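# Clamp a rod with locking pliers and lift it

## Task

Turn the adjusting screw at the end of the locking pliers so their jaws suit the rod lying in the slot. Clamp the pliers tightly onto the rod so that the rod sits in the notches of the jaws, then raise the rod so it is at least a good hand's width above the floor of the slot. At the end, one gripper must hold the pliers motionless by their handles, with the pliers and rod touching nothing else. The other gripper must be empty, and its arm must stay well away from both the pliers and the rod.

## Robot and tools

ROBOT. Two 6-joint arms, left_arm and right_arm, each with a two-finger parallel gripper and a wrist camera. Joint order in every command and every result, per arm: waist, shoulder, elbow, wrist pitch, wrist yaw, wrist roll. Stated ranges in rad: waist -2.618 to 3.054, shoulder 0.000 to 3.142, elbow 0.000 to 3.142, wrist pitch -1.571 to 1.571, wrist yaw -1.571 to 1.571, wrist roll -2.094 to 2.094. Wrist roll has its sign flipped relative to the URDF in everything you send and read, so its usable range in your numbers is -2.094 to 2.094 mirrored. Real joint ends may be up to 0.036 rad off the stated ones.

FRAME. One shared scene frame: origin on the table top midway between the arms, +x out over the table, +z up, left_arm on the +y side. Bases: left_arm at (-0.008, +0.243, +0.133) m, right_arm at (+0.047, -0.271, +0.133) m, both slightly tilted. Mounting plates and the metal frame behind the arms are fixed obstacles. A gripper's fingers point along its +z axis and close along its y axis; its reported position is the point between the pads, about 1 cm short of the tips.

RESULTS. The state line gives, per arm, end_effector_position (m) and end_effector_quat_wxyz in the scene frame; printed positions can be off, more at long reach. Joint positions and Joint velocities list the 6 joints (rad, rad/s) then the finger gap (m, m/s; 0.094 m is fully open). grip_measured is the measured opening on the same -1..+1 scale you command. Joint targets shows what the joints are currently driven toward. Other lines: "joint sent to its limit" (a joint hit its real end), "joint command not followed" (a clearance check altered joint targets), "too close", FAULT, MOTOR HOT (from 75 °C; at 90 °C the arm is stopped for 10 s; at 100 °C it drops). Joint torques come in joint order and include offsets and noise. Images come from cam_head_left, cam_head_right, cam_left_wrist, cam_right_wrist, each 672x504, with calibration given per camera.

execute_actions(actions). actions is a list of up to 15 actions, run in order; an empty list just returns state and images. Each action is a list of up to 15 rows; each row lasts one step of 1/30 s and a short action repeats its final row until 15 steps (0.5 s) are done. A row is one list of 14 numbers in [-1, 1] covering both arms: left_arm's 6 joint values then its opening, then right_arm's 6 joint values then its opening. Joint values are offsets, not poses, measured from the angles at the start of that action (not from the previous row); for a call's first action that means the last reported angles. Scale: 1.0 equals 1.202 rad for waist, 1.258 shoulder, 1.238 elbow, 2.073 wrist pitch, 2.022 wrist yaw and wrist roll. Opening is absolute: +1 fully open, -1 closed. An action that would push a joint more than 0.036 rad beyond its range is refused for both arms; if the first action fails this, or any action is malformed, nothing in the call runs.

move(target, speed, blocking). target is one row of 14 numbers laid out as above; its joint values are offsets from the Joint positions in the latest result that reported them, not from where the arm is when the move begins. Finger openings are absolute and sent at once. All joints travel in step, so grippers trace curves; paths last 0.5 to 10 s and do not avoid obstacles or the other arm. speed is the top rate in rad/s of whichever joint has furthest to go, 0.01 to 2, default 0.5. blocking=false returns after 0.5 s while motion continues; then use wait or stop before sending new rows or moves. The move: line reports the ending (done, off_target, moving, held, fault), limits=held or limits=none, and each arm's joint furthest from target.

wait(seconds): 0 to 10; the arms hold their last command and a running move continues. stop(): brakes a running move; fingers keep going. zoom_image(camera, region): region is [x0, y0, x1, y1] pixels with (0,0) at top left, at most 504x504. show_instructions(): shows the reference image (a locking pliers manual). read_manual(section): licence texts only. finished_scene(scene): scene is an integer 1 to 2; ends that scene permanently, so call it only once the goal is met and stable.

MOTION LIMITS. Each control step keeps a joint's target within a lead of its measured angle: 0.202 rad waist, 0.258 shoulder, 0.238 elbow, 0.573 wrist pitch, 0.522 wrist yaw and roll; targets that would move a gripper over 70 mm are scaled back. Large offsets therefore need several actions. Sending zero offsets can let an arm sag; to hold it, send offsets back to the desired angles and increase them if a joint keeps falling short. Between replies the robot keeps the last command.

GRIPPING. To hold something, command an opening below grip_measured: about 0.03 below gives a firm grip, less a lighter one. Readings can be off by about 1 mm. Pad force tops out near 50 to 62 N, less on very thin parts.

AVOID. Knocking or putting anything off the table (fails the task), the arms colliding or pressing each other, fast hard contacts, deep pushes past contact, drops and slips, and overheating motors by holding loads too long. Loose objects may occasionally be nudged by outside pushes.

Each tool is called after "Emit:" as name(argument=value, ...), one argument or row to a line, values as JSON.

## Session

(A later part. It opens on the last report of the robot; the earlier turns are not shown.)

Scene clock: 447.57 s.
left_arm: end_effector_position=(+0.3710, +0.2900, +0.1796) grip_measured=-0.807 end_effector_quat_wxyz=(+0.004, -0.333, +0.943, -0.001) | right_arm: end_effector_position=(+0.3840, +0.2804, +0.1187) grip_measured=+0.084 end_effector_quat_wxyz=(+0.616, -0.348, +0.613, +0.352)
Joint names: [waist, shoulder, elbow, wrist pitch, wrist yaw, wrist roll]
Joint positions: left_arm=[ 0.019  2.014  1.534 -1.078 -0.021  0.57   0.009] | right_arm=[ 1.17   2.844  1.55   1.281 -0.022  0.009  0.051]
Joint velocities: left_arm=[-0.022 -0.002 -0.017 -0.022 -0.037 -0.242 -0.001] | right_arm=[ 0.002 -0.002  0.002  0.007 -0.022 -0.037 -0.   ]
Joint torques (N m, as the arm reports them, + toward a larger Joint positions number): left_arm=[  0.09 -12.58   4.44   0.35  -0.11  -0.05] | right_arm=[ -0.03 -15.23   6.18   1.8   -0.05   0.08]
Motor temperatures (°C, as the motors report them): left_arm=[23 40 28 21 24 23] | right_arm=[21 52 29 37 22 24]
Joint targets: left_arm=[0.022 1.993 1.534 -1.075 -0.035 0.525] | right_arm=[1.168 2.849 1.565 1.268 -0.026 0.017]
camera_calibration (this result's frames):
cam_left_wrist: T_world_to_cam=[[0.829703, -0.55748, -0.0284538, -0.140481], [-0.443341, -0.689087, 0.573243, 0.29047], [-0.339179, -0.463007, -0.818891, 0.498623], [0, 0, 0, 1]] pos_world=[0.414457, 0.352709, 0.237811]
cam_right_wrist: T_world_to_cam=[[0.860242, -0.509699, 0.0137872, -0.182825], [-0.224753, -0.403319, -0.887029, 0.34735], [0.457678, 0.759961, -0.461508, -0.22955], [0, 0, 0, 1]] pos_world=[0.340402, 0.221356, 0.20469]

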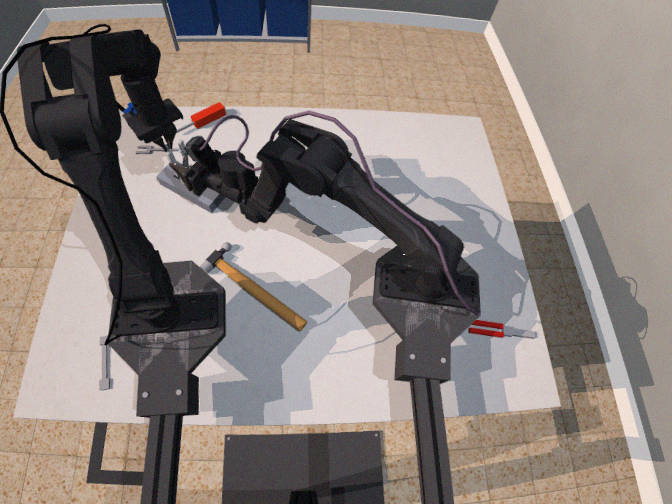

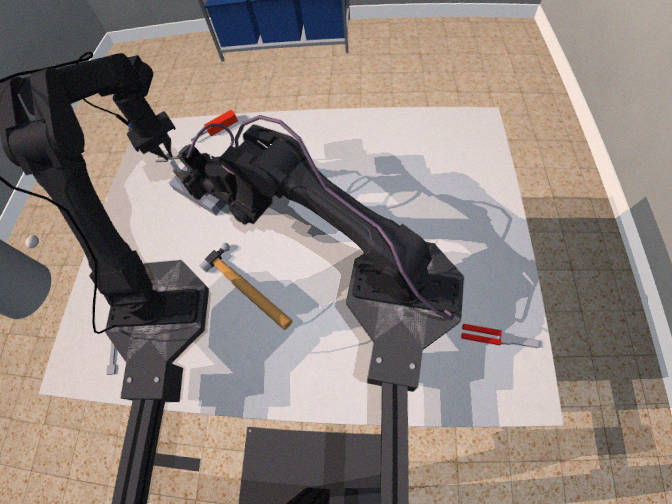

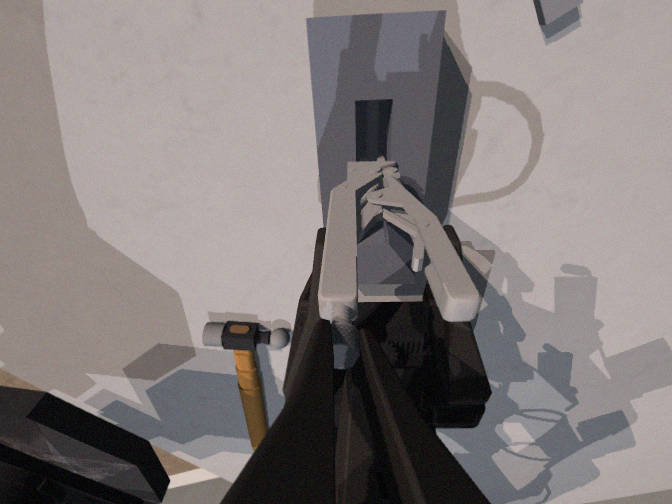

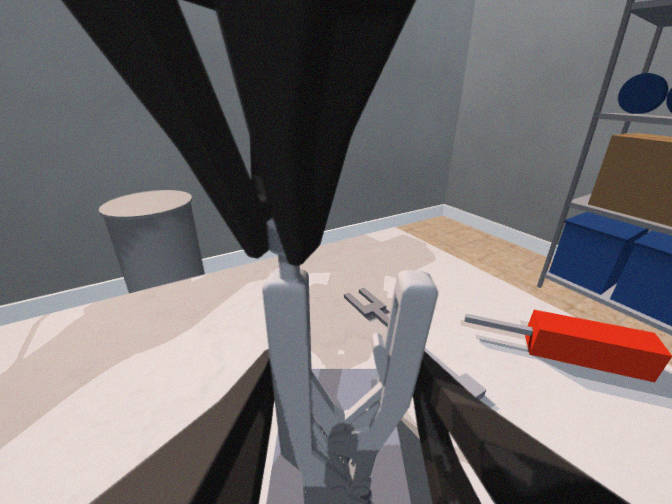

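Emit:
execute_actions(
  actions=[
    [[0.003,-0.017,0,0.002,-0.007,-0.04,-0.82,-0.002,0.004,0.012,-0.006,-0.002,0.004,0.11],[0.003,-0.017,0,0.002,-0.007,-0.07,-0.82,-0.002,0.004,0.012,-0.006,-0.002,0.004,0.135],[0.003,-0.017,0,0.002,-0.007,-0.105,-0.82,-0.002,0.004,0.012,-0.006,-0.002,0.004,0.15],[0.003,-0.017,0,0.002,-0.007,-0.14,-0.82,-0.002,0.004,0.012,-0.006,-0.002,0.004,0.15],[0.003,-0.017,0,0.002,-0.007,-0.18,-0.82,-0.002,0.004,0.012,-0.006,-0.002,0.004,0.15],[0.003,-0.017,0,0.002,-0.007,-0.22,-0.82,-0.002,0.004,0.012,-0.006,-0.002,0.004,0.15],[0.003,-0.017,0,0.002,-0.007,-0.26,-0.82,-0.002,0.004,0.012,-0.006,-0.002,0.004,0.15],[0.003,-0.017,0,0.002,-0.007,-0.30,-0.82,-0.002,0.004,0.012,-0.006,-0.002,0.004,0.15],[0.003,-0.017,0,0.002,-0.007,-0.34,-0.82,-0.002,0.004,0.012,-0.006,-0.002,0.004,0.15],[0.003,-0.017,0,0.002,-0.007,-0.38,-0.82,-0.002,0.004,0.012,-0.006,-0.002,0.004,0.15],[0.003,-0.017,0,0.002,-0.007,-0.42,-0.82,-0.002,0.004,0.012,-0.006,-0.002,0.004,0.15],[0.003,-0.017,0,0.002,-0.007,-0.46,-0.82,-0.002,0.004,0.012,-0.006,-0.002,0.004,0.15],[0.003,-0.017,0,0.002,-0.007,-0.50,-0.82,-0.002,0.004,0.012,-0.006,-0.002,0.004,0.15],[0.003,-0.017,0,0.002,-0.007,-0.54,-0.82,-0.002,0.004,0.012,-0.006,-0.002,0.004,0.15],[0.003,-0.017,0,0.002,-0.007,-0.58,-0.82,-0.002,0.004,0.012,-0.006,-0.002,0.004,0.15]],
    [[0.003,-0.017,0,0.002,-0.007,-0.205,-0.82,-0.002,0.004,0.012,-0.006,0,0.004,0.15],[0.003,-0.017,0,0.002,-0.007,-0.245,-0.82,-0.002,0.004,0.012,-0.006,0,0.004,0.15],[0.003,-0.017,0,0.002,-0.007,-0.285,-0.82,-0.002,0.004,0.012,-0.006,0,0.004,0.15],[0.003,-0.017,0,0.002,-0.007,-0.325,-0.82,-0.002,0.004,0.012,-0.006,0,0.004,0.15],[0.003,-0.017,0,0.002,-0.007,-0.365,-0.82,-0.002,0.004,0.012,-0.006,0,0.004,0.15],[0.003,-0.017,0,0.002,-0.007,-0.40,-0.82,-0.002,0.004,0.012,-0.006,0,0.004,0.15],[0.003,-0.017,0,0.002,-0.007,-0.43,-0.82,-0.002,0.004,0.012,-0.006,0,0.004,0.15],[0.003,-0.017,0,0.002,-0.007,-0.455,-0.82,-0.002,0.004,0.012,-0.006,0,0.004,0.15],[0.003,-0.017,0,0.002,-0.007,-0.475,-0.82,-0.002,0.004,0.012,-0.006,0,0.004,0.15],[0.003,-0.017,0,0.002,-0.007,-0.485,-0.82,-0.002,0.004,0.012,-0.006,0,0.004,0.15]],
  ],
)

Scene clock: 470.30 s.
left_arm: end_effector_position=(+0.3710, +0.2937, +0.1796) grip_measured=-0.808 end_effector_quat_wxyz=(-0.002, +0.502, +0.865, +0.011) | right_arm: end_effector_position=(+0.3846, +0.2800, +0.1187) grip_measured=+0.149 end_effector_quat_wxyz=(+0.616, -0.347, +0.614, +0.351)
Joint names: [waist, shoulder, elbow, wrist pitch, wrist yaw, wrist roll]
Joint positions: left_arm=[ 0.019  2.014  1.534 -1.076 -0.042 -1.161  0.009] | right_arm=[ 1.17   2.844  1.55   1.281 -0.018  0.009  0.054]
Joint velocities: left_arm=[ 0.002  0.017 -0.007  0.007 -0.081 -0.476 -0.   ] | right_arm=[-0.002 -0.007 -0.002 -0.022  0.081  0.007  0.001]
Joint torques (N m, as the arm reports them, + toward a larger Joint positions number): left_arm=[  0.07 -12.57   4.5    0.33  -0.04  -0.06] | right_arm=[ -0.04 -15.27   6.15   1.79  -0.01   0.07]
Motor temperatures (°C, as the motors report them): left_arm=[23 41 28 21 24 23] | right_arm=[21 53 29 37 22 24]
Joint targets: left_arm=[0.022 1.993 1.534 -1.075 -0.046 -1.247] | right_arm=[1.168 2.849 1.565 1.268 -0.019 0.017]
camera_calibration (this result's frames):
cam_left_wrist: T_world_to_cam=[[-0.681804, -0.729501, -0.0545191, 0.4776], [-0.614563, 0.530765, 0.58361, -0.0036387], [-0.396807, 0.431413, -0.810201, 0.257475], [0, 0, 0, 1]] pos_world=[0.425561, 0.239263, 0.236768]
cam_right_wrist: T_world_to_cam=[[0.858293, -0.512976, 0.0137641, -0.181834], [-0.226329, -0.402486, -0.887006, 0.347703], [0.460553, 0.758196, -0.461552, -0.230164], [0, 0, 0, 1]] pos_world=[0.340765, 0.221178, 0.204685]

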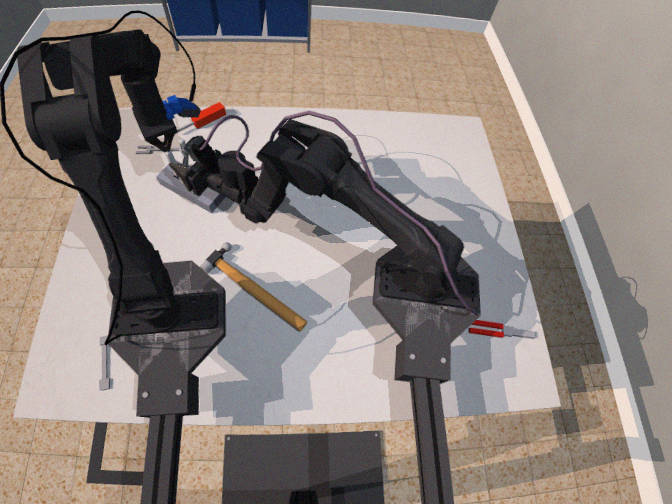

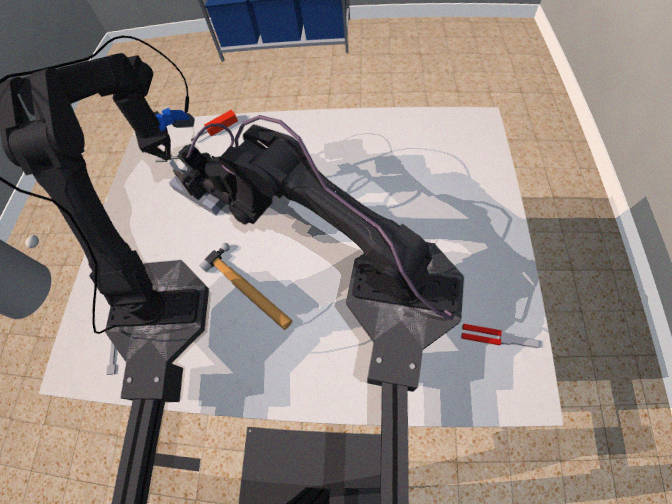

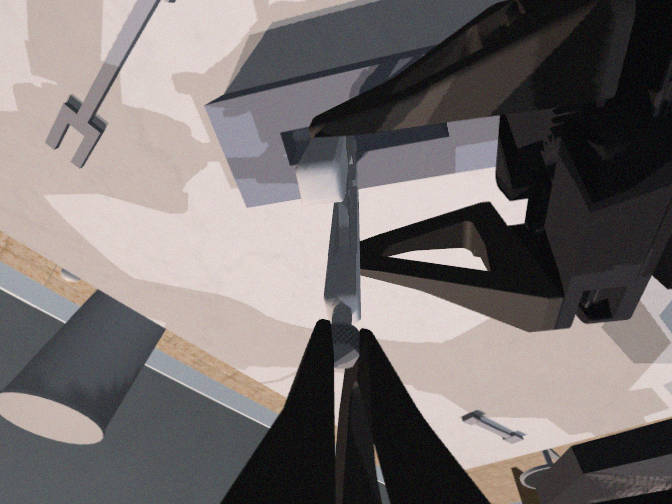

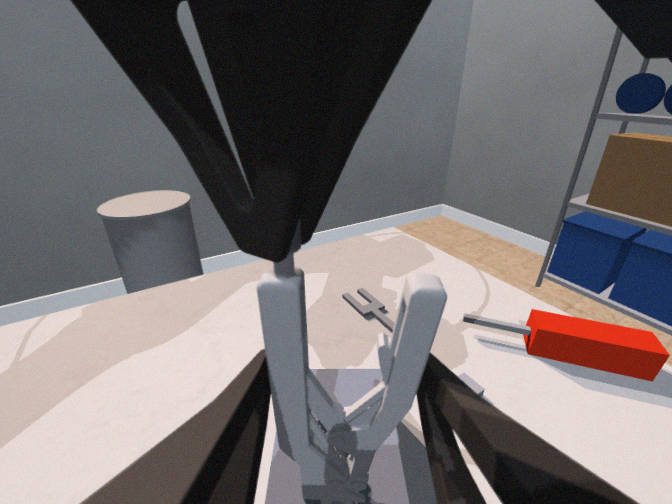

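Emit:
execute_actions(
  actions=[
    [[0.003,-0.017,0,0.001,0,-0.04,-0.72,-0.002,0.004,0.012,-0.006,-0.002,0.004,0.15],[0.003,-0.017,0,0.001,0.002,-0.04,-0.62,-0.002,0.004,0.012,-0.006,-0.002,0.004,0.15],[0.003,-0.017,0,0.001,0.004,-0.03,-0.54,-0.002,0.004,0.012,-0.006,-0.002,0.004,0.15],[0.003,-0.017,0,0.001,0.006,-0.005,-0.5,-0.002,0.004,0.012,-0.006,-0.002,0.004,0.14],[0.003,-0.017,0,0.001,0.008,0.03,-0.5,-0.002,0.004,0.012,-0.006,-0.002,0.004,0.13],[0.003,-0.017,0,0.001,0.008,0.07,-0.5,-0.002,0.004,0.012,-0.006,-0.002,0.004,0.12],[0.003,-0.017,0,0.001,0.008,0.115,-0.5,-0.002,0.004,0.012,-0.006,-0.002,0.004,0.11],[0.003,-0.017,0,0.001,0.008,0.16,-0.5,-0.002,0.004,0.012,-0.006,-0.002,0.004,0.10],[0.003,-0.017,0,0.001,0.008,0.205,-0.5,-0.002,0.004,0.012,-0.006,-0.002,0.004,0.09],[0.003,-0.017,0,0.001,0.008,0.25,-0.5,-0.002,0.004,0.012,-0.006,-0.002,0.004,0.08],[0.003,-0.017,0,0.001,0.008,0.295,-0.5,-0.002,0.004,0.012,-0.006,-0.002,0.004,0.08],[0.003,-0.017,0,0.001,0.008,0.34,-0.5,-0.002,0.004,0.012,-0.006,-0.002,0.004,0.08],[0.003,-0.017,0,0.001,0.008,0.385,-0.5,-0.002,0.004,0.012,-0.006,-0.002,0.004,0.08],[0.003,-0.017,0,0.001,0.008,0.43,-0.5,-0.002,0.004,0.012,-0.006,-0.002,0.004,0.08],[0.003,-0.017,0,0.001,0.008,0.47,-0.5,-0.002,0.004,0.012,-0.006,-0.002,0.004,0.08]],
  ],
)

Scene clock: 479.87 s.
left_arm: end_effector_position=(+0.3713, +0.2931, +0.1796) grip_measured=-0.502 end_effector_quat_wxyz=(+0.002, +0.224, +0.975, +0.009) | right_arm: end_effector_position=(+0.3846, +0.2800, +0.1187) grip_measured=+0.087 end_effector_quat_wxyz=(+0.617, -0.347, +0.614, +0.351)
Joint names: [waist, shoulder, elbow, wrist pitch, wrist yaw, wrist roll]
Joint positions: left_arm=[ 0.019  2.014  1.534 -1.075 -0.039 -0.561  0.023] | right_arm=[ 1.17   2.844  1.55   1.281 -0.018  0.011  0.051]
Joint velocities: left_arm=[-0.002 -0.002  0.022 -0.022 -0.037  2.366  0.   ] | right_arm=[-0.012 -0.002  0.012 -0.051 -0.066 -0.022  0.001]
Joint torques (N m, as the arm reports them, + toward a larger Joint positions number): left_arm=[  0.07 -12.63   4.49   0.33   0.13   0.02] | right_arm=[ -0.07 -15.25   6.15   1.79  -0.04   0.08]
Motor temperatures (°C, as the motors report them): left_arm=[23 41 28 21 24 23] | right_arm=[21 53 29 37 22 24]
Joint targets: left_arm=[0.022 1.993 1.534 -1.074 -0.026 -0.211] | right_arm=[1.168 2.849 1.565 1.268 -0.022 0.017]
camera_calibration (this result's frames):
cam_left_wrist: T_world_to_cam=[[-0.150498, -0.987183, -0.0531047, 0.355364], [-0.814985, 0.0934818, 0.571892, 0.201529], [-0.559597, 0.129348, -0.818608, 0.408313], [0, 0, 0, 1]] pos_world=[0.446216, 0.279155, 0.237867]
cam_right_wrist: T_world_to_cam=[[0.858275, -0.512974, 0.0149084, -0.181964], [-0.225461, -0.403005, -0.886992, 0.347513], [0.461011, 0.757921, -0.461545, -0.230264], [0, 0, 0, 1]] pos_world=[0.34068, 0.221229, 0.204677]

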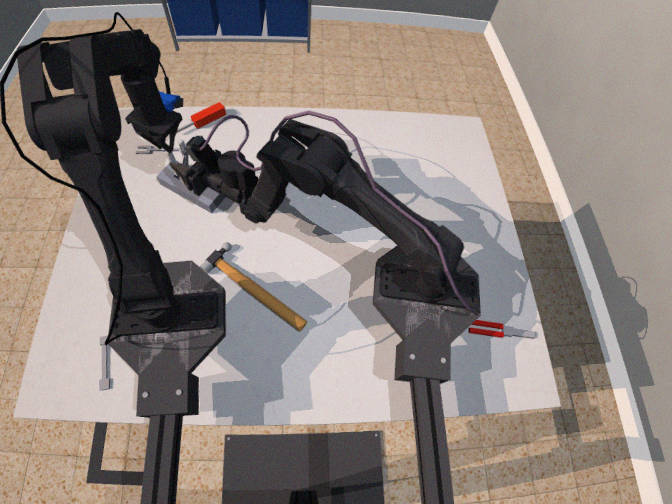

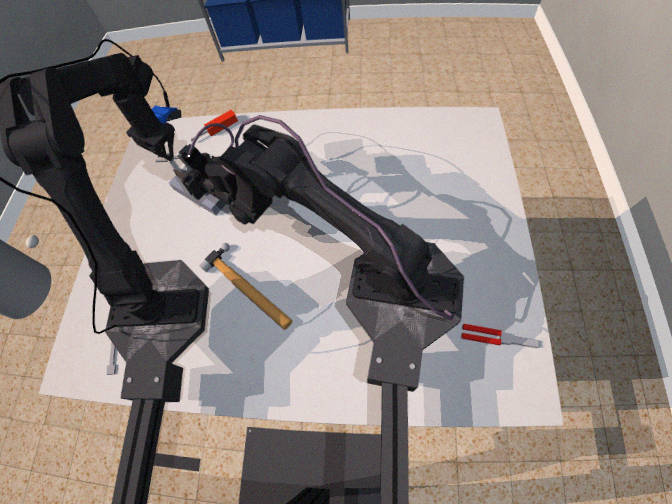

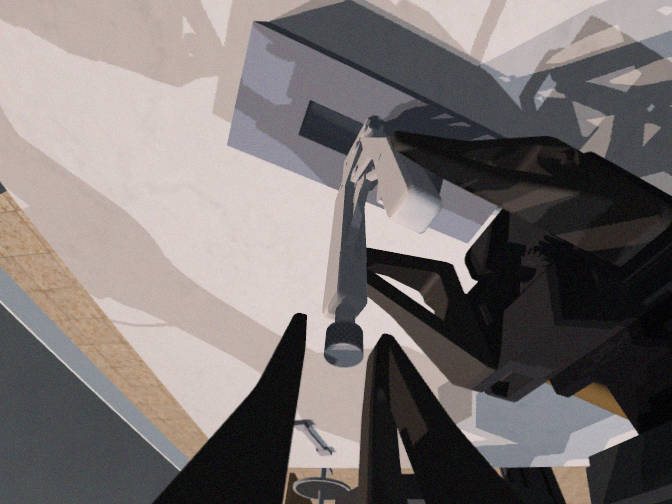

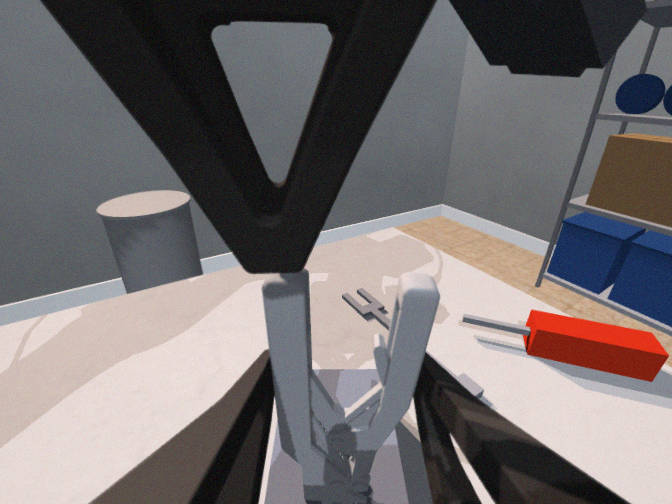

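Emit:
execute_actions(
  actions=[
    [[0.003,-0.017,0,0.001,0.006,0.173,-0.5,-0.002,0.004,0.012,-0.006,-0.002,0.003,0.14],[0.003,-0.017,0,0.001,0.006,0.173,-0.5,-0.002,0.004,0.012,-0.006,-0.002,0.003,0.21],[0.003,-0.017,0,0.001,0.006,0.173,-0.5,-0.002,0.004,0.012,-0.006,-0.002,0.003,0.28],[0.003,-0.017,0,0.001,0.006,0.173,-0.5,-0.002,0.004,0.012,-0.006,-0.002,0.003,0.35],[0.003,-0.017,0,0.001,0.006,0.173,-0.5,-0.002,0.004,0.012,-0.006,-0.002,0.003,0.41],[0.003,-0.017,0,0.001,0.006,0.173,-0.5,-0.002,0.004,0.012,-0.006,-0.002,0.003,0.45],[0.003,-0.017,0,0.001,0.006,0.173,-0.5,-0.002,0.004,0.012,-0.006,-0.002,0.003,0.45],[0.003,-0.017,0,0.001,0.006,0.173,-0.5,-0.002,0.004,0.012,-0.006,-0.002,0.003,0.45],[0.003,-0.017,0,0.001,0.006,0.173,-0.5,-0.002,0.004,0.012,-0.006,-0.002,0.003,0.45],[0.003,-0.017,0,0.001,0.006,0.173,-0.5,-0.002,0.004,0.012,-0.006,-0.002,0.003,0.45],[0.003,-0.017,0,0.001,0.006,0.173,-0.5,-0.002,0.004,0.012,-0.006,-0.002,0.003,0.42],[0.003,-0.017,0,0.001,0.006,0.173,-0.5,-0.002,0.004,0.012,-0.006,-0.002,0.003,0.39],[0.003,-0.017,0,0.001,0.006,0.173,-0.5,-0.002,0.004,0.012,-0.006,-0.002,0.003,0.36],[0.003,-0.017,0,0.001,0.006,0.173,-0.5,-0.002,0.004,0.012,-0.006,-0.002,0.003,0.33],[0.003,-0.017,0,0.001,0.006,0.173,-0.5,-0.002,0.004,0.012,-0.006,-0.002,0.003,0.30]],
    [[0.003,-0.017,0,0.001,0.003,0.002,-0.5,-0.002,0.004,0.012,-0.006,0,0.003,0.275],[0.003,-0.017,0,0.001,0.003,0.002,-0.5,-0.002,0.004,0.012,-0.006,0,0.003,0.25],[0.003,-0.017,0,0.001,0.003,0.002,-0.5,-0.002,0.004,0.012,-0.006,0,0.003,0.225],[0.003,-0.017,0,0.001,0.003,0.002,-0.5,-0.002,0.004,0.012,-0.006,0,0.003,0.20],[0.003,-0.017,0,0.001,0.003,0.002,-0.5,-0.002,0.004,0.012,-0.006,0,0.003,0.18],[0.003,-0.017,0,0.001,0.003,0.002,-0.5,-0.002,0.004,0.012,-0.006,0,0.003,0.16],[0.003,-0.017,0,0.001,0.003,0.002,-0.5,-0.002,0.004,0.012,-0.006,0,0.003,0.145],[0.003,-0.017,0,0.001,0.003,0.002,-0.5,-0.002,0.004,0.012,-0.006,0,0.003,0.13],[0.003,-0.017,0,0.001,0.003,0.002,-0.5,-0.002,0.004,0.012,-0.006,0,0.003,0.12],[0.003,-0.017,0,0.001,0.003,0.002,-0.5,-0.002,0.004,0.012,-0.006,0,0.003,0.11]],
  ],
)

Emit:
execute_actions(
  actions=[
    [[0.003,-0.017,0,0.001,0.003,0.002,-0.5,-0.002,0.004,0.012,-0.006,0,0.003,0.10],[0.003,-0.017,0,0.001,0.003,0.002,-0.5,-0.002,0.004,0.012,-0.006,0,0.003,0.09],[0.003,-0.017,0,0.001,0.003,0.002,-0.5,-0.002,0.004,0.012,-0.006,0,0.003,0.08],[0.003,-0.017,0,0.001,0.003,0.002,-0.5,-0.002,0.004,0.012,-0.006,0,0.003,0.07],[0.003,-0.017,0,0.001,0.003,0.002,-0.5,-0.002,0.004,0.012,-0.006,0,0.003,0.06],[0.003,-0.017,0,0.001,0.003,0.002,-0.5,-0.002,0.004,0.012,-0.006,0,0.003,0.05]],
  ],
)

Scene clock: 500.27 s.
left_arm: end_effector_position=(+0.3714, +0.2923, +0.1796) grip_measured=-0.502 end_effector_quat_wxyz=(+0.004, +0.053, +0.999, +0.007) | right_arm: end_effector_position=(+0.3839, +0.2804, +0.1187) grip_measured=+0.116 end_effector_quat_wxyz=(+0.616, -0.349, +0.613, +0.352)
Joint names: [waist, shoulder, elbow, wrist pitch, wrist yaw, wrist roll]
Joint positions: left_arm=[ 0.019  2.014  1.534 -1.075 -0.034 -0.215  0.023] | right_arm=[ 1.17   2.844  1.55   1.281 -0.022  0.011  0.052]
Joint velocities: left_arm=[ 0.002 -0.022  0.002 -0.022  0.051  0.037  0.   ] | right_arm=[-0.017  0.002 -0.007 -0.037 -0.066  0.022  0.   ]
Joint torques (N m, as the arm reports them, + toward a larger Joint positions number): left_arm=[  0.08 -12.57   4.5    0.35   0.07   0.06] | right_arm=[ -0.02 -15.27   6.17   1.78   0.05   0.05]
Motor temperatures (°C, as the motors report them): left_arm=[23 41 28 21 24 23] | right_arm=[21 53 29 37 22 24]
Joint targets: left_arm=[0.022 1.993 1.534 -1.073 -0.028 -0.211] | right_arm=[1.168 2.849 1.565 1.267 -0.018 0.017]
camera_calibration (this result's frames):
cam_left_wrist: T_world_to_cam=[[0.193459, -0.980045, -0.0456716, 0.223422], [-0.802329, -0.184826, 0.567545, 0.279118], [-0.564661, -0.0731528, -0.822075, 0.470155], [0, 0, 0, 1]] pos_world=[0.4462, 0.304945, 0.238295]
cam_right_wrist: T_world_to_cam=[[0.860607, -0.509039, 0.0153176, -0.183196], [-0.223276, -0.404172, -0.887013, 0.347023], [0.457716, 0.75995, -0.46149, -0.229562], [0, 0, 0, 1]] pos_world=[0.340216, 0.221459, 0.20468]

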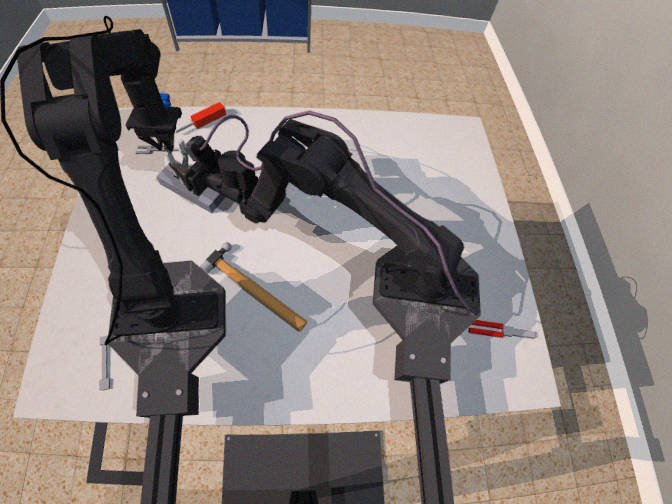

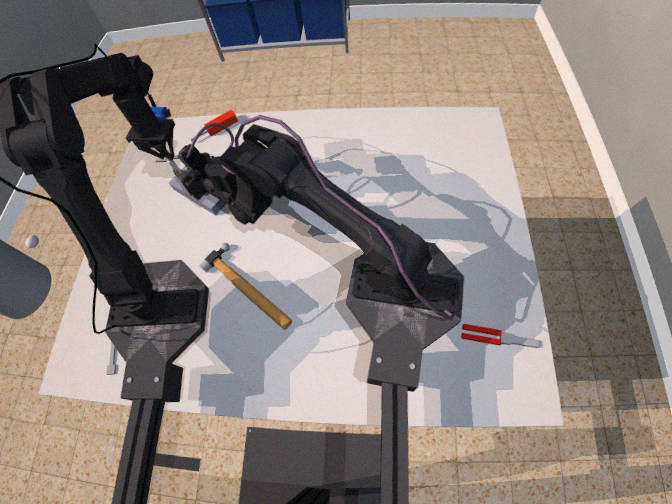

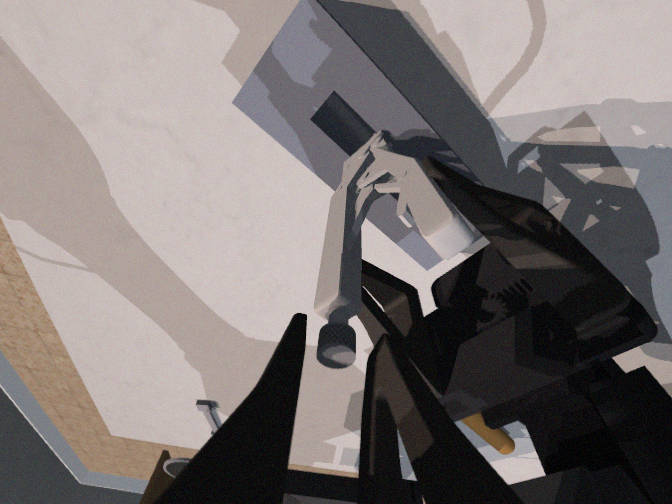

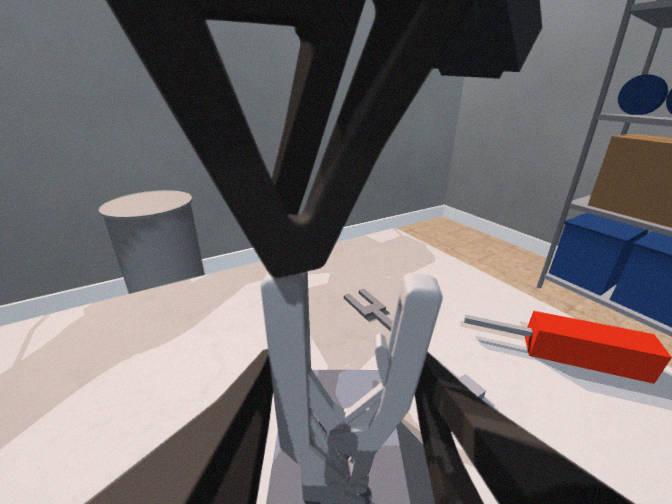

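Scene clock: 500.77 s.
left_arm: end_effector_position=(+0.3714, +0.2923, +0.1796) grip_measured=-0.502 end_effector_quat_wxyz=(+0.004, +0.053, +0.999, +0.007) | right_arm: end_effector_position=(+0.3839, +0.2804, +0.1189) grip_measured=+0.057 end_effector_quat_wxyz=(+0.616, -0.349, +0.612, +0.352)
Joint names: [waist, shoulder, elbow, wrist pitch, wrist yaw, wrist roll]
Joint positions: left_arm=[ 0.019  2.014  1.534 -1.075 -0.034 -0.215  0.023] | right_arm=[ 1.17   2.844  1.55   1.282 -0.022  0.012  0.05 ]
Joint velocities: left_arm=[-0.002  0.017 -0.002  0.007 -0.037 -0.022  0.001] | right_arm=[-0.007 -0.012 -0.007  0.007  0.037 -0.022 -0.001]
Joint torques (N m, as the arm reports them, + toward a larger Joint positions number): left_arm=[  0.07 -12.57   4.49   0.35   0.08   0.06] | right_arm=[ -0.07 -15.21   6.15   1.77   0.     0.06]
Motor temperatures (°C, as the motors report them): left_arm=[23 41 28 21 24 23] | right_arm=[21 53 29 37 22 24]
Joint targets: left_arm=[0.022 1.993 1.534 -1.073 -0.028 -0.211] | right_arm=[1.168 2.849 1.565 1.268 -0.022 0.017]
camera_calibration (this result's frames):
cam_left_wrist: T_world_to_cam=[[0.193459, -0.980045, -0.0456716, 0.223422], [-0.802329, -0.184826, 0.567545, 0.279118], [-0.564661, -0.0731528, -0.822075, 0.470155], [0, 0, 0, 1]] pos_world=[0.4462, 0.304945, 0.238295]
cam_right_wrist: T_world_to_cam=[[0.860583, -0.509056, 0.0160976, -0.18328], [-0.222342, -0.403939, -0.887354, 0.346808], [0.458216, 0.760063, -0.460807, -0.229778], [0, 0, 0, 1]] pos_world=[0.340125, 0.221435, 0.204808]

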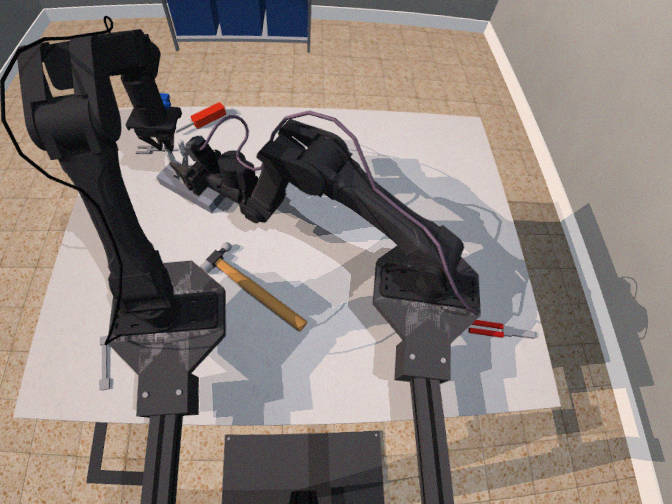

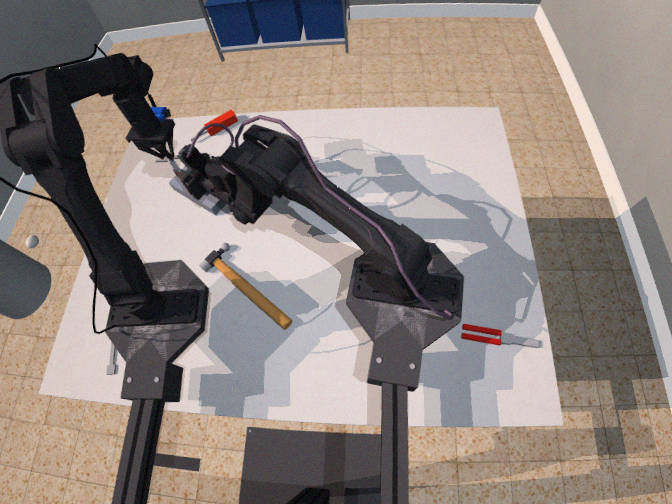

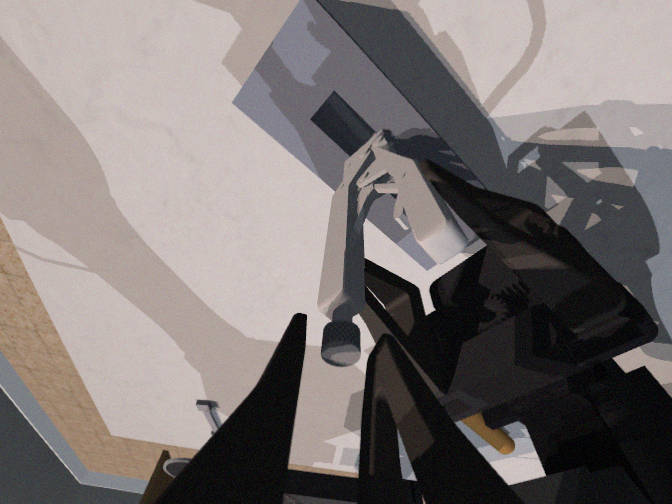

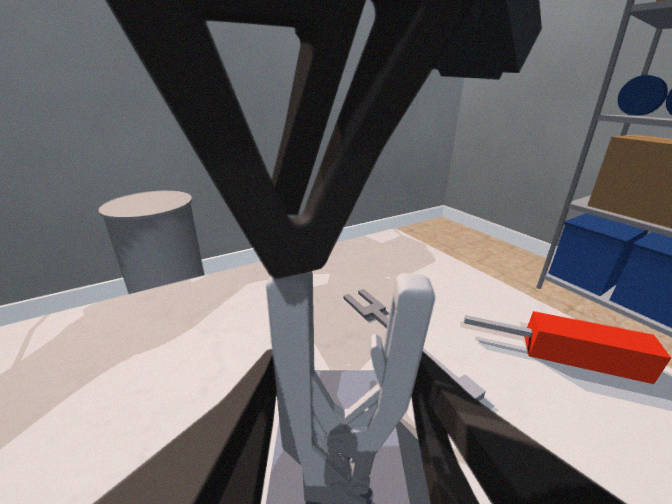

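Emit:
execute_actions(
  actions=[
    [[0.003,-0.017,0,0.001,0.001,0.002,-0.55,-0.002,0.004,0.012,-0.006,0,0.003,0.08],[0.003,-0.017,0,0.001,0.001,0.002,-0.60,-0.002,0.004,0.012,-0.006,0,0.003,0.11],[0.003,-0.017,0,0.001,0.001,0.002,-0.65,-0.002,0.004,0.012,-0.006,0,0.003,0.14],[0.003,-0.017,0,0.001,0.001,0.002,-0.70,-0.002,0.004,0.012,-0.006,0,0.003,0.165],[0.003,-0.017,0,0.001,0.001,0.002,-0.74,-0.002,0.004,0.012,-0.006,0,0.003,0.17],[0.003,-0.017,0,0.001,0.001,0.002,-0.77,-0.002,0.004,0.012,-0.006,0,0.003,0.17],[0.003,-0.017,0,0.001,0.001,0.002,-0.80,-0.002,0.004,0.012,-0.006,0,0.003,0.17],[0.003,-0.017,0,0.001,0.001,0.0,-0.82,-0.002,0.004,0.012,-0.006,0,0.003,0.17],[0.003,-0.017,0,0.001,0.001,-0.02,-0.82,-0.002,0.004,0.012,-0.006,0,0.003,0.17],[0.003,-0.017,0,0.001,0.001,-0.06,-0.82,-0.002,0.004,0.012,-0.006,0,0.003,0.17],[0.003,-0.017,0,0.001,0.001,-0.10,-0.82,-0.002,0.004,0.012,-0.006,0,0.003,0.17],[0.003,-0.017,0,0.001,0.001,-0.14,-0.82,-0.002,0.004,0.012,-0.006,0,0.003,0.17],[0.003,-0.017,0,0.001,0.001,-0.18,-0.82,-0.002,0.004,0.012,-0.006,0,0.003,0.17],[0.003,-0.017,0,0.001,0.001,-0.21,-0.82,-0.002,0.004,0.012,-0.006,0,0.003,0.17],[0.003,-0.017,0,0.001,0.001,-0.232,-0.82,-0.002,0.004,0.012,-0.006,0,0.003,0.17]],
  ],
)

Scene clock: 515.67 s.
left_arm: end_effector_position=(+0.3713, +0.2930, +0.1796) grip_measured=-0.807 end_effector_quat_wxyz=(+0.003, +0.173, +0.985, +0.009) | right_arm: end_effector_position=(+0.3840, +0.2804, +0.1189) grip_measured=+0.169 end_effector_quat_wxyz=(+0.616, -0.348, +0.613, +0.352)
Joint names: [waist, shoulder, elbow, wrist pitch, wrist yaw, wrist roll]
Joint positions: left_arm=[ 0.019  2.014  1.534 -1.075 -0.038 -0.457  0.009] | right_arm=[ 1.17   2.844  1.55   1.282 -0.022  0.012  0.055]
Joint velocities: left_arm=[-0.007  0.012 -0.012  0.037  0.007 -1.575  0.   ] | right_arm=[-0.007 -0.017 -0.022 -0.037  0.081 -0.095  0.001]
Joint torques (N m, as the arm reports them, + toward a larger Joint positions number): left_arm=[  0.09 -12.57   4.49   0.37   0.08  -0.07] | right_arm=[ -0.1  -15.31   6.18   1.81   0.     0.07]
Motor temperatures (°C, as the motors report them): left_arm=[23 41 27 21 24 23] | right_arm=[21 53 29 37 22 24]
Joint targets: left_arm=[0.022 1.993 1.534 -1.073 -0.032 -0.684] | right_arm=[1.168 2.849 1.565 1.269 -0.022 0.018]
camera_calibration (this result's frames):
cam_left_wrist: T_world_to_cam=[[-0.0473656, -0.997538, -0.0517077, 0.319724], [-0.821387, 0.00944021, 0.570293, 0.228843], [-0.568401, 0.0694843, -0.819812, 0.429362], [0, 0, 0, 1]] pos_world=[0.447162, 0.286942, 0.238021]
cam_right_wrist: T_world_to_cam=[[0.860194, -0.509712, 0.0160924, -0.183082], [-0.222658, -0.403774, -0.88735, 0.346879], [0.458791, 0.75971, -0.460816, -0.229901], [0, 0, 0, 1]] pos_world=[0.340198, 0.2214, 0.204807]

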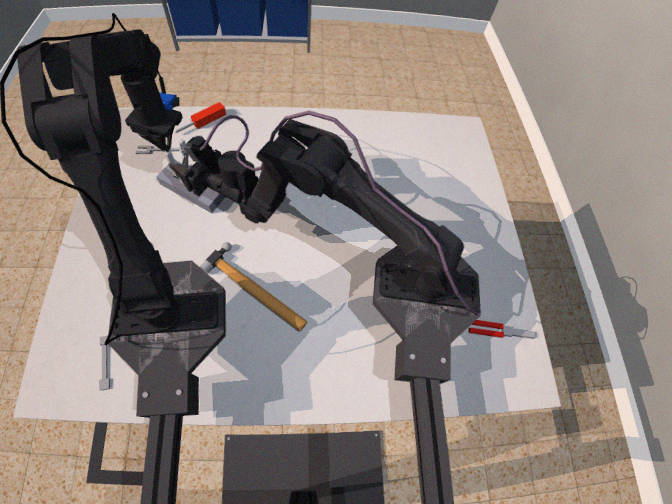

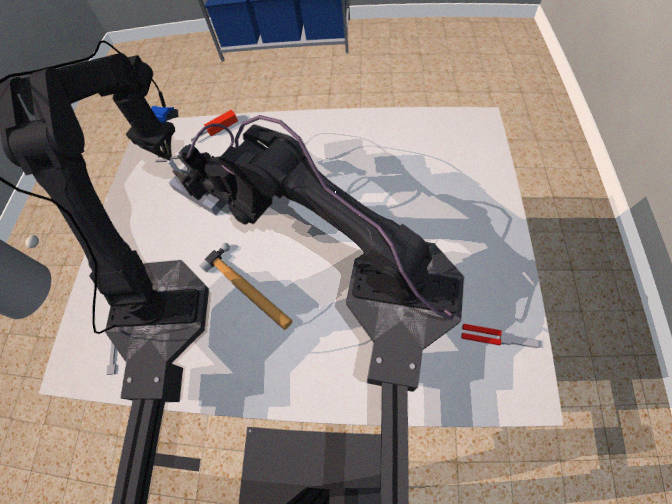

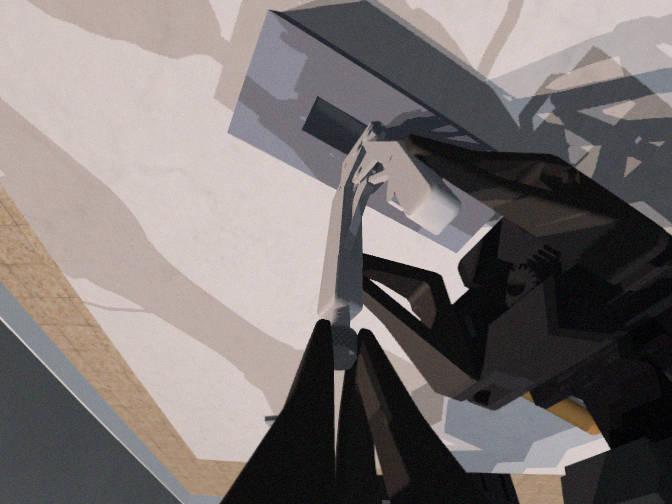

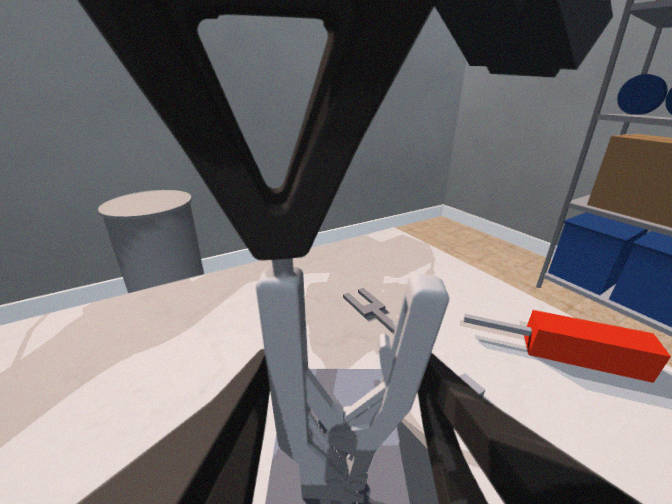

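Emit:
execute_actions(
  actions=[
    [[0.003,-0.017,0,0.001,0.002,-0.112,-0.72,-0.002,0.004,0.012,-0.006,0,0.003,0.17],[0.003,-0.017,0,0.001,0.002,-0.112,-0.62,-0.002,0.004,0.012,-0.006,0,0.003,0.17],[0.003,-0.017,0,0.001,0.002,-0.112,-0.54,-0.002,0.004,0.012,-0.006,0,0.003,0.17],[0.003,-0.017,0,0.001,0.002,-0.112,-0.5,-0.002,0.004,0.012,-0.006,0,0.003,0.16],[0.003,-0.017,0,0.001,0.002,-0.112,-0.5,-0.002,0.004,0.012,-0.006,0,0.003,0.15],[0.003,-0.017,0,0.001,0.002,-0.112,-0.5,-0.002,0.004,0.012,-0.006,0,0.003,0.14],[0.003,-0.017,0,0.001,0.002,-0.112,-0.5,-0.002,0.004,0.012,-0.006,0,0.003,0.13],[0.003,-0.017,0,0.001,0.002,-0.112,-0.5,-0.002,0.004,0.012,-0.006,0,0.003,0.12],[0.003,-0.017,0,0.001,0.002,-0.112,-0.5,-0.002,0.004,0.012,-0.006,0,0.003,0.11]],
  ],
)

Emit:
execute_actions(
  actions=[
    [[0.003,-0.017,0,0.001,0.002,0,-0.5,-0.002,0.004,0.012,-0.006,0,0.003,0.10],[0.003,-0.017,0,0.001,0.002,0,-0.5,-0.002,0.004,0.012,-0.006,0,0.003,0.09],[0.003,-0.017,0,0.001,0.002,0,-0.5,-0.002,0.004,0.012,-0.006,0,0.003,0.082],[0.003,-0.017,0,0.001,0.002,0,-0.5,-0.002,0.004,0.012,-0.006,0,0.003,0.075]],
  ],
)

Scene clock: 524.47 s.
left_arm: end_effector_position=(+0.3713, +0.2931, +0.1796) grip_measured=-0.502 end_effector_quat_wxyz=(+0.001, +0.281, +0.960, +0.009) | right_arm: end_effector_position=(+0.3840, +0.2804, +0.1189) grip_measured=+0.117 end_effector_quat_wxyz=(+0.616, -0.348, +0.613, +0.352)
Joint names: [waist, shoulder, elbow, wrist pitch, wrist yaw, wrist roll]
Joint positions: left_arm=[ 0.019  2.014  1.534 -1.075 -0.039 -0.679  0.023] | right_arm=[ 1.17   2.844  1.55   1.282 -0.022  0.012  0.052]
Joint velocities: left_arm=[ 0.002  0.002 -0.012  0.022 -0.066  0.022  0.001] | right_arm=[ 0.007  0.002  0.002  0.037  0.022 -0.022 -0.001]
Joint torques (N m, as the arm reports them, + toward a larger Joint positions number): left_arm=[  0.1  -12.6    4.49   0.35   0.06   0.  ] | right_arm=[ -0.08 -15.23   6.17   1.79   0.     0.06]
Motor temperatures (°C, as the motors report them): left_arm=[23 41 27 21 24 23] | right_arm=[21 53 29 37 22 24]
Joint targets: left_arm=[0.022 1.993 1.534 -1.073 -0.034 -0.684] | right_arm=[1.168 2.849 1.565 1.269 -0.022 0.018]
camera_calibration (this result's frames):
cam_left_wrist: T_world_to_cam=[[-0.266003, -0.962481, -0.0535973, 0.391095], [-0.797123, 0.188355, 0.573688, 0.166765], [-0.542068, 0.195326, -0.817318, 0.382234], [0, 0, 0, 1]] pos_world=[0.444162, 0.27035, 0.237697]
cam_right_wrist: T_world_to_cam=[[0.860194, -0.509712, 0.0160924, -0.183082], [-0.222658, -0.403774, -0.88735, 0.346879], [0.458791, 0.75971, -0.460816, -0.229901], [0, 0, 0, 1]] pos_world=[0.340198, 0.2214, 0.204807]

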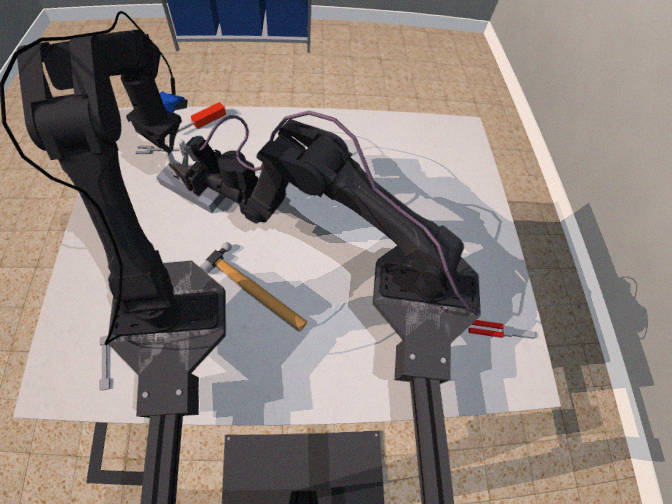

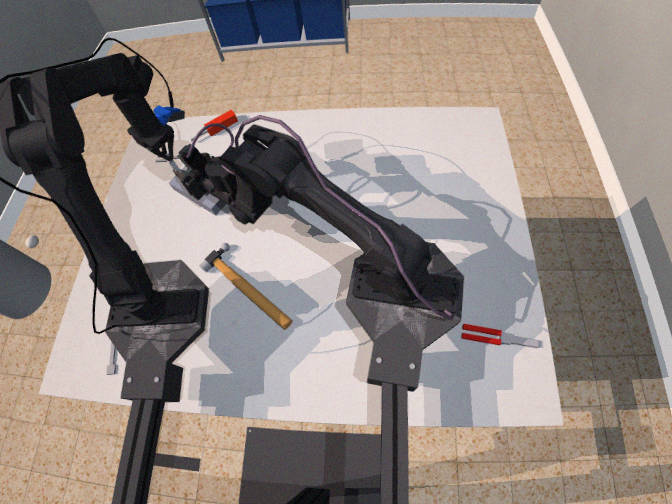

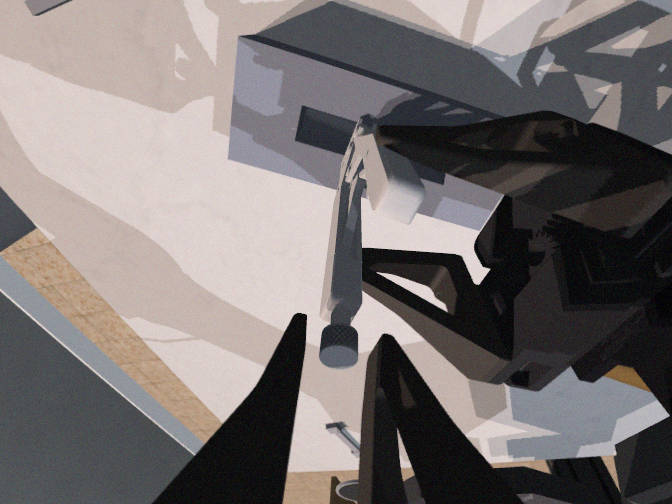

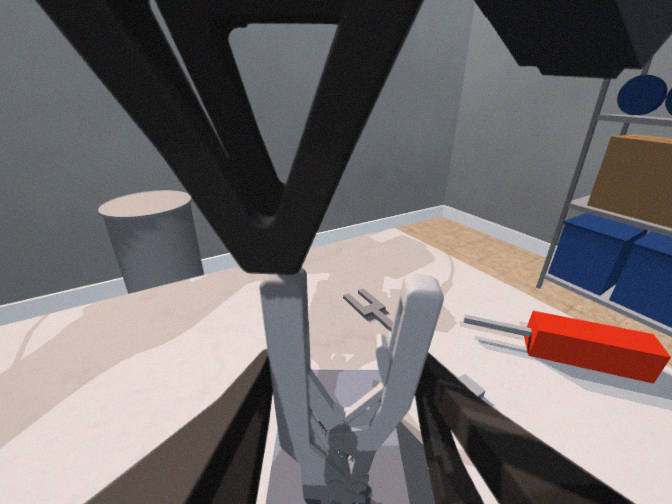

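Scene clock: 524.97 s.
left_arm: end_effector_position=(+0.3713, +0.2931, +0.1796) grip_measured=-0.502 end_effector_quat_wxyz=(+0.001, +0.281, +0.960, +0.009) | right_arm: end_effector_position=(+0.3840, +0.2804, +0.1189) grip_measured=+0.084 end_effector_quat_wxyz=(+0.616, -0.349, +0.612, +0.351)
Joint names: [waist, shoulder, elbow, wrist pitch, wrist yaw, wrist roll]
Joint positions: left_arm=[ 0.019  2.014  1.534 -1.075 -0.039 -0.679  0.023] | right_arm=[ 1.17   2.844  1.55   1.282 -0.022  0.012  0.051]
Joint velocities: left_arm=[ 0.002  0.022 -0.012 -0.066 -0.022  0.037 -0.   ] | right_arm=[-0.002 -0.022  0.017  0.022 -0.022 -0.051  0.   ]
Joint torques (N m, as the arm reports them, + toward a larger Joint positions number): left_arm=[  0.07 -12.57   4.49   0.35   0.05   0.02] | right_arm=[ -0.05 -15.29   6.15   1.8   -0.01   0.06]
Motor temperatures (°C, as the motors report them): left_arm=[23 41 27 21 24 23] | right_arm=[21 53 29 37 22 24]
Joint targets: left_arm=[0.022 1.993 1.534 -1.073 -0.034 -0.679] | right_arm=[1.168 2.849 1.565 1.269 -0.022 0.018]
camera_calibration (this result's frames):
cam_left_wrist: T_world_to_cam=[[-0.266003, -0.962481, -0.0535973, 0.391095], [-0.797123, 0.188355, 0.573688, 0.166765], [-0.542068, 0.195326, -0.817318, 0.382234], [0, 0, 0, 1]] pos_world=[0.444162, 0.27035, 0.237697]
cam_right_wrist: T_world_to_cam=[[0.860181, -0.509711, 0.0168552, -0.183168], [-0.222078, -0.404119, -0.887338, 0.346751], [0.459097, 0.759528, -0.460811, -0.229968], [0, 0, 0, 1]] pos_world=[0.340141, 0.221434, 0.204801]

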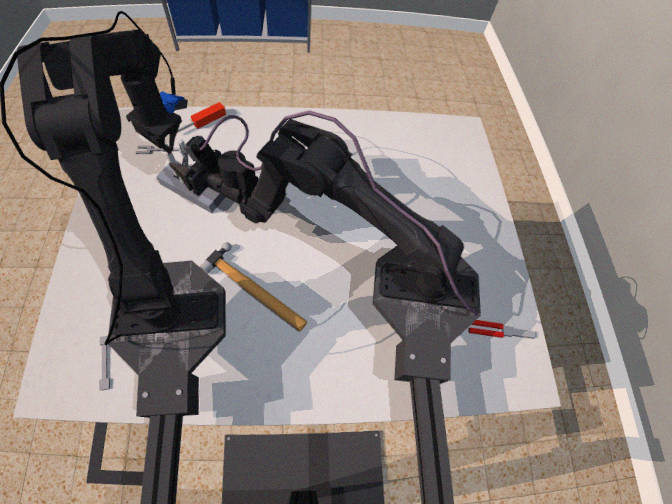

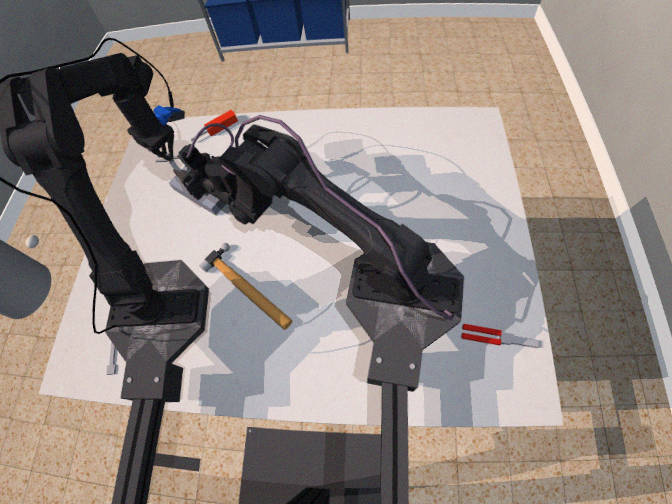

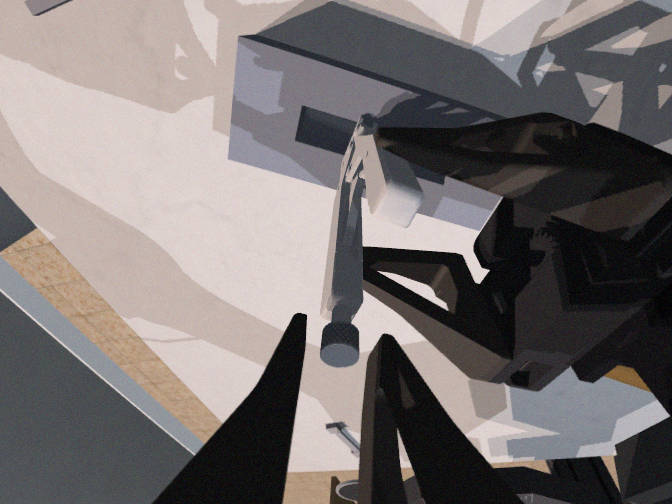

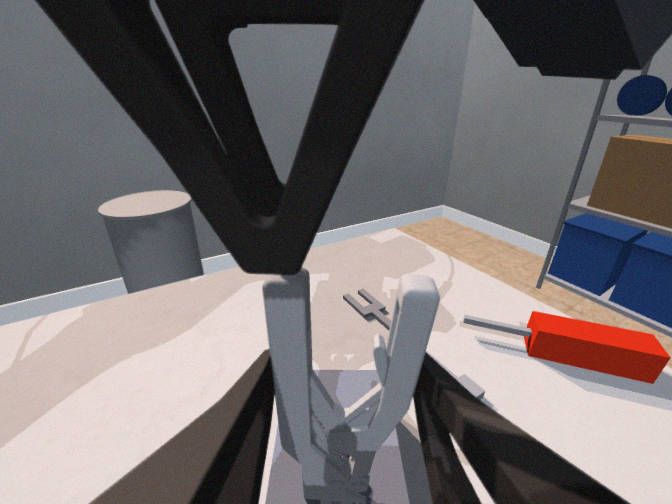

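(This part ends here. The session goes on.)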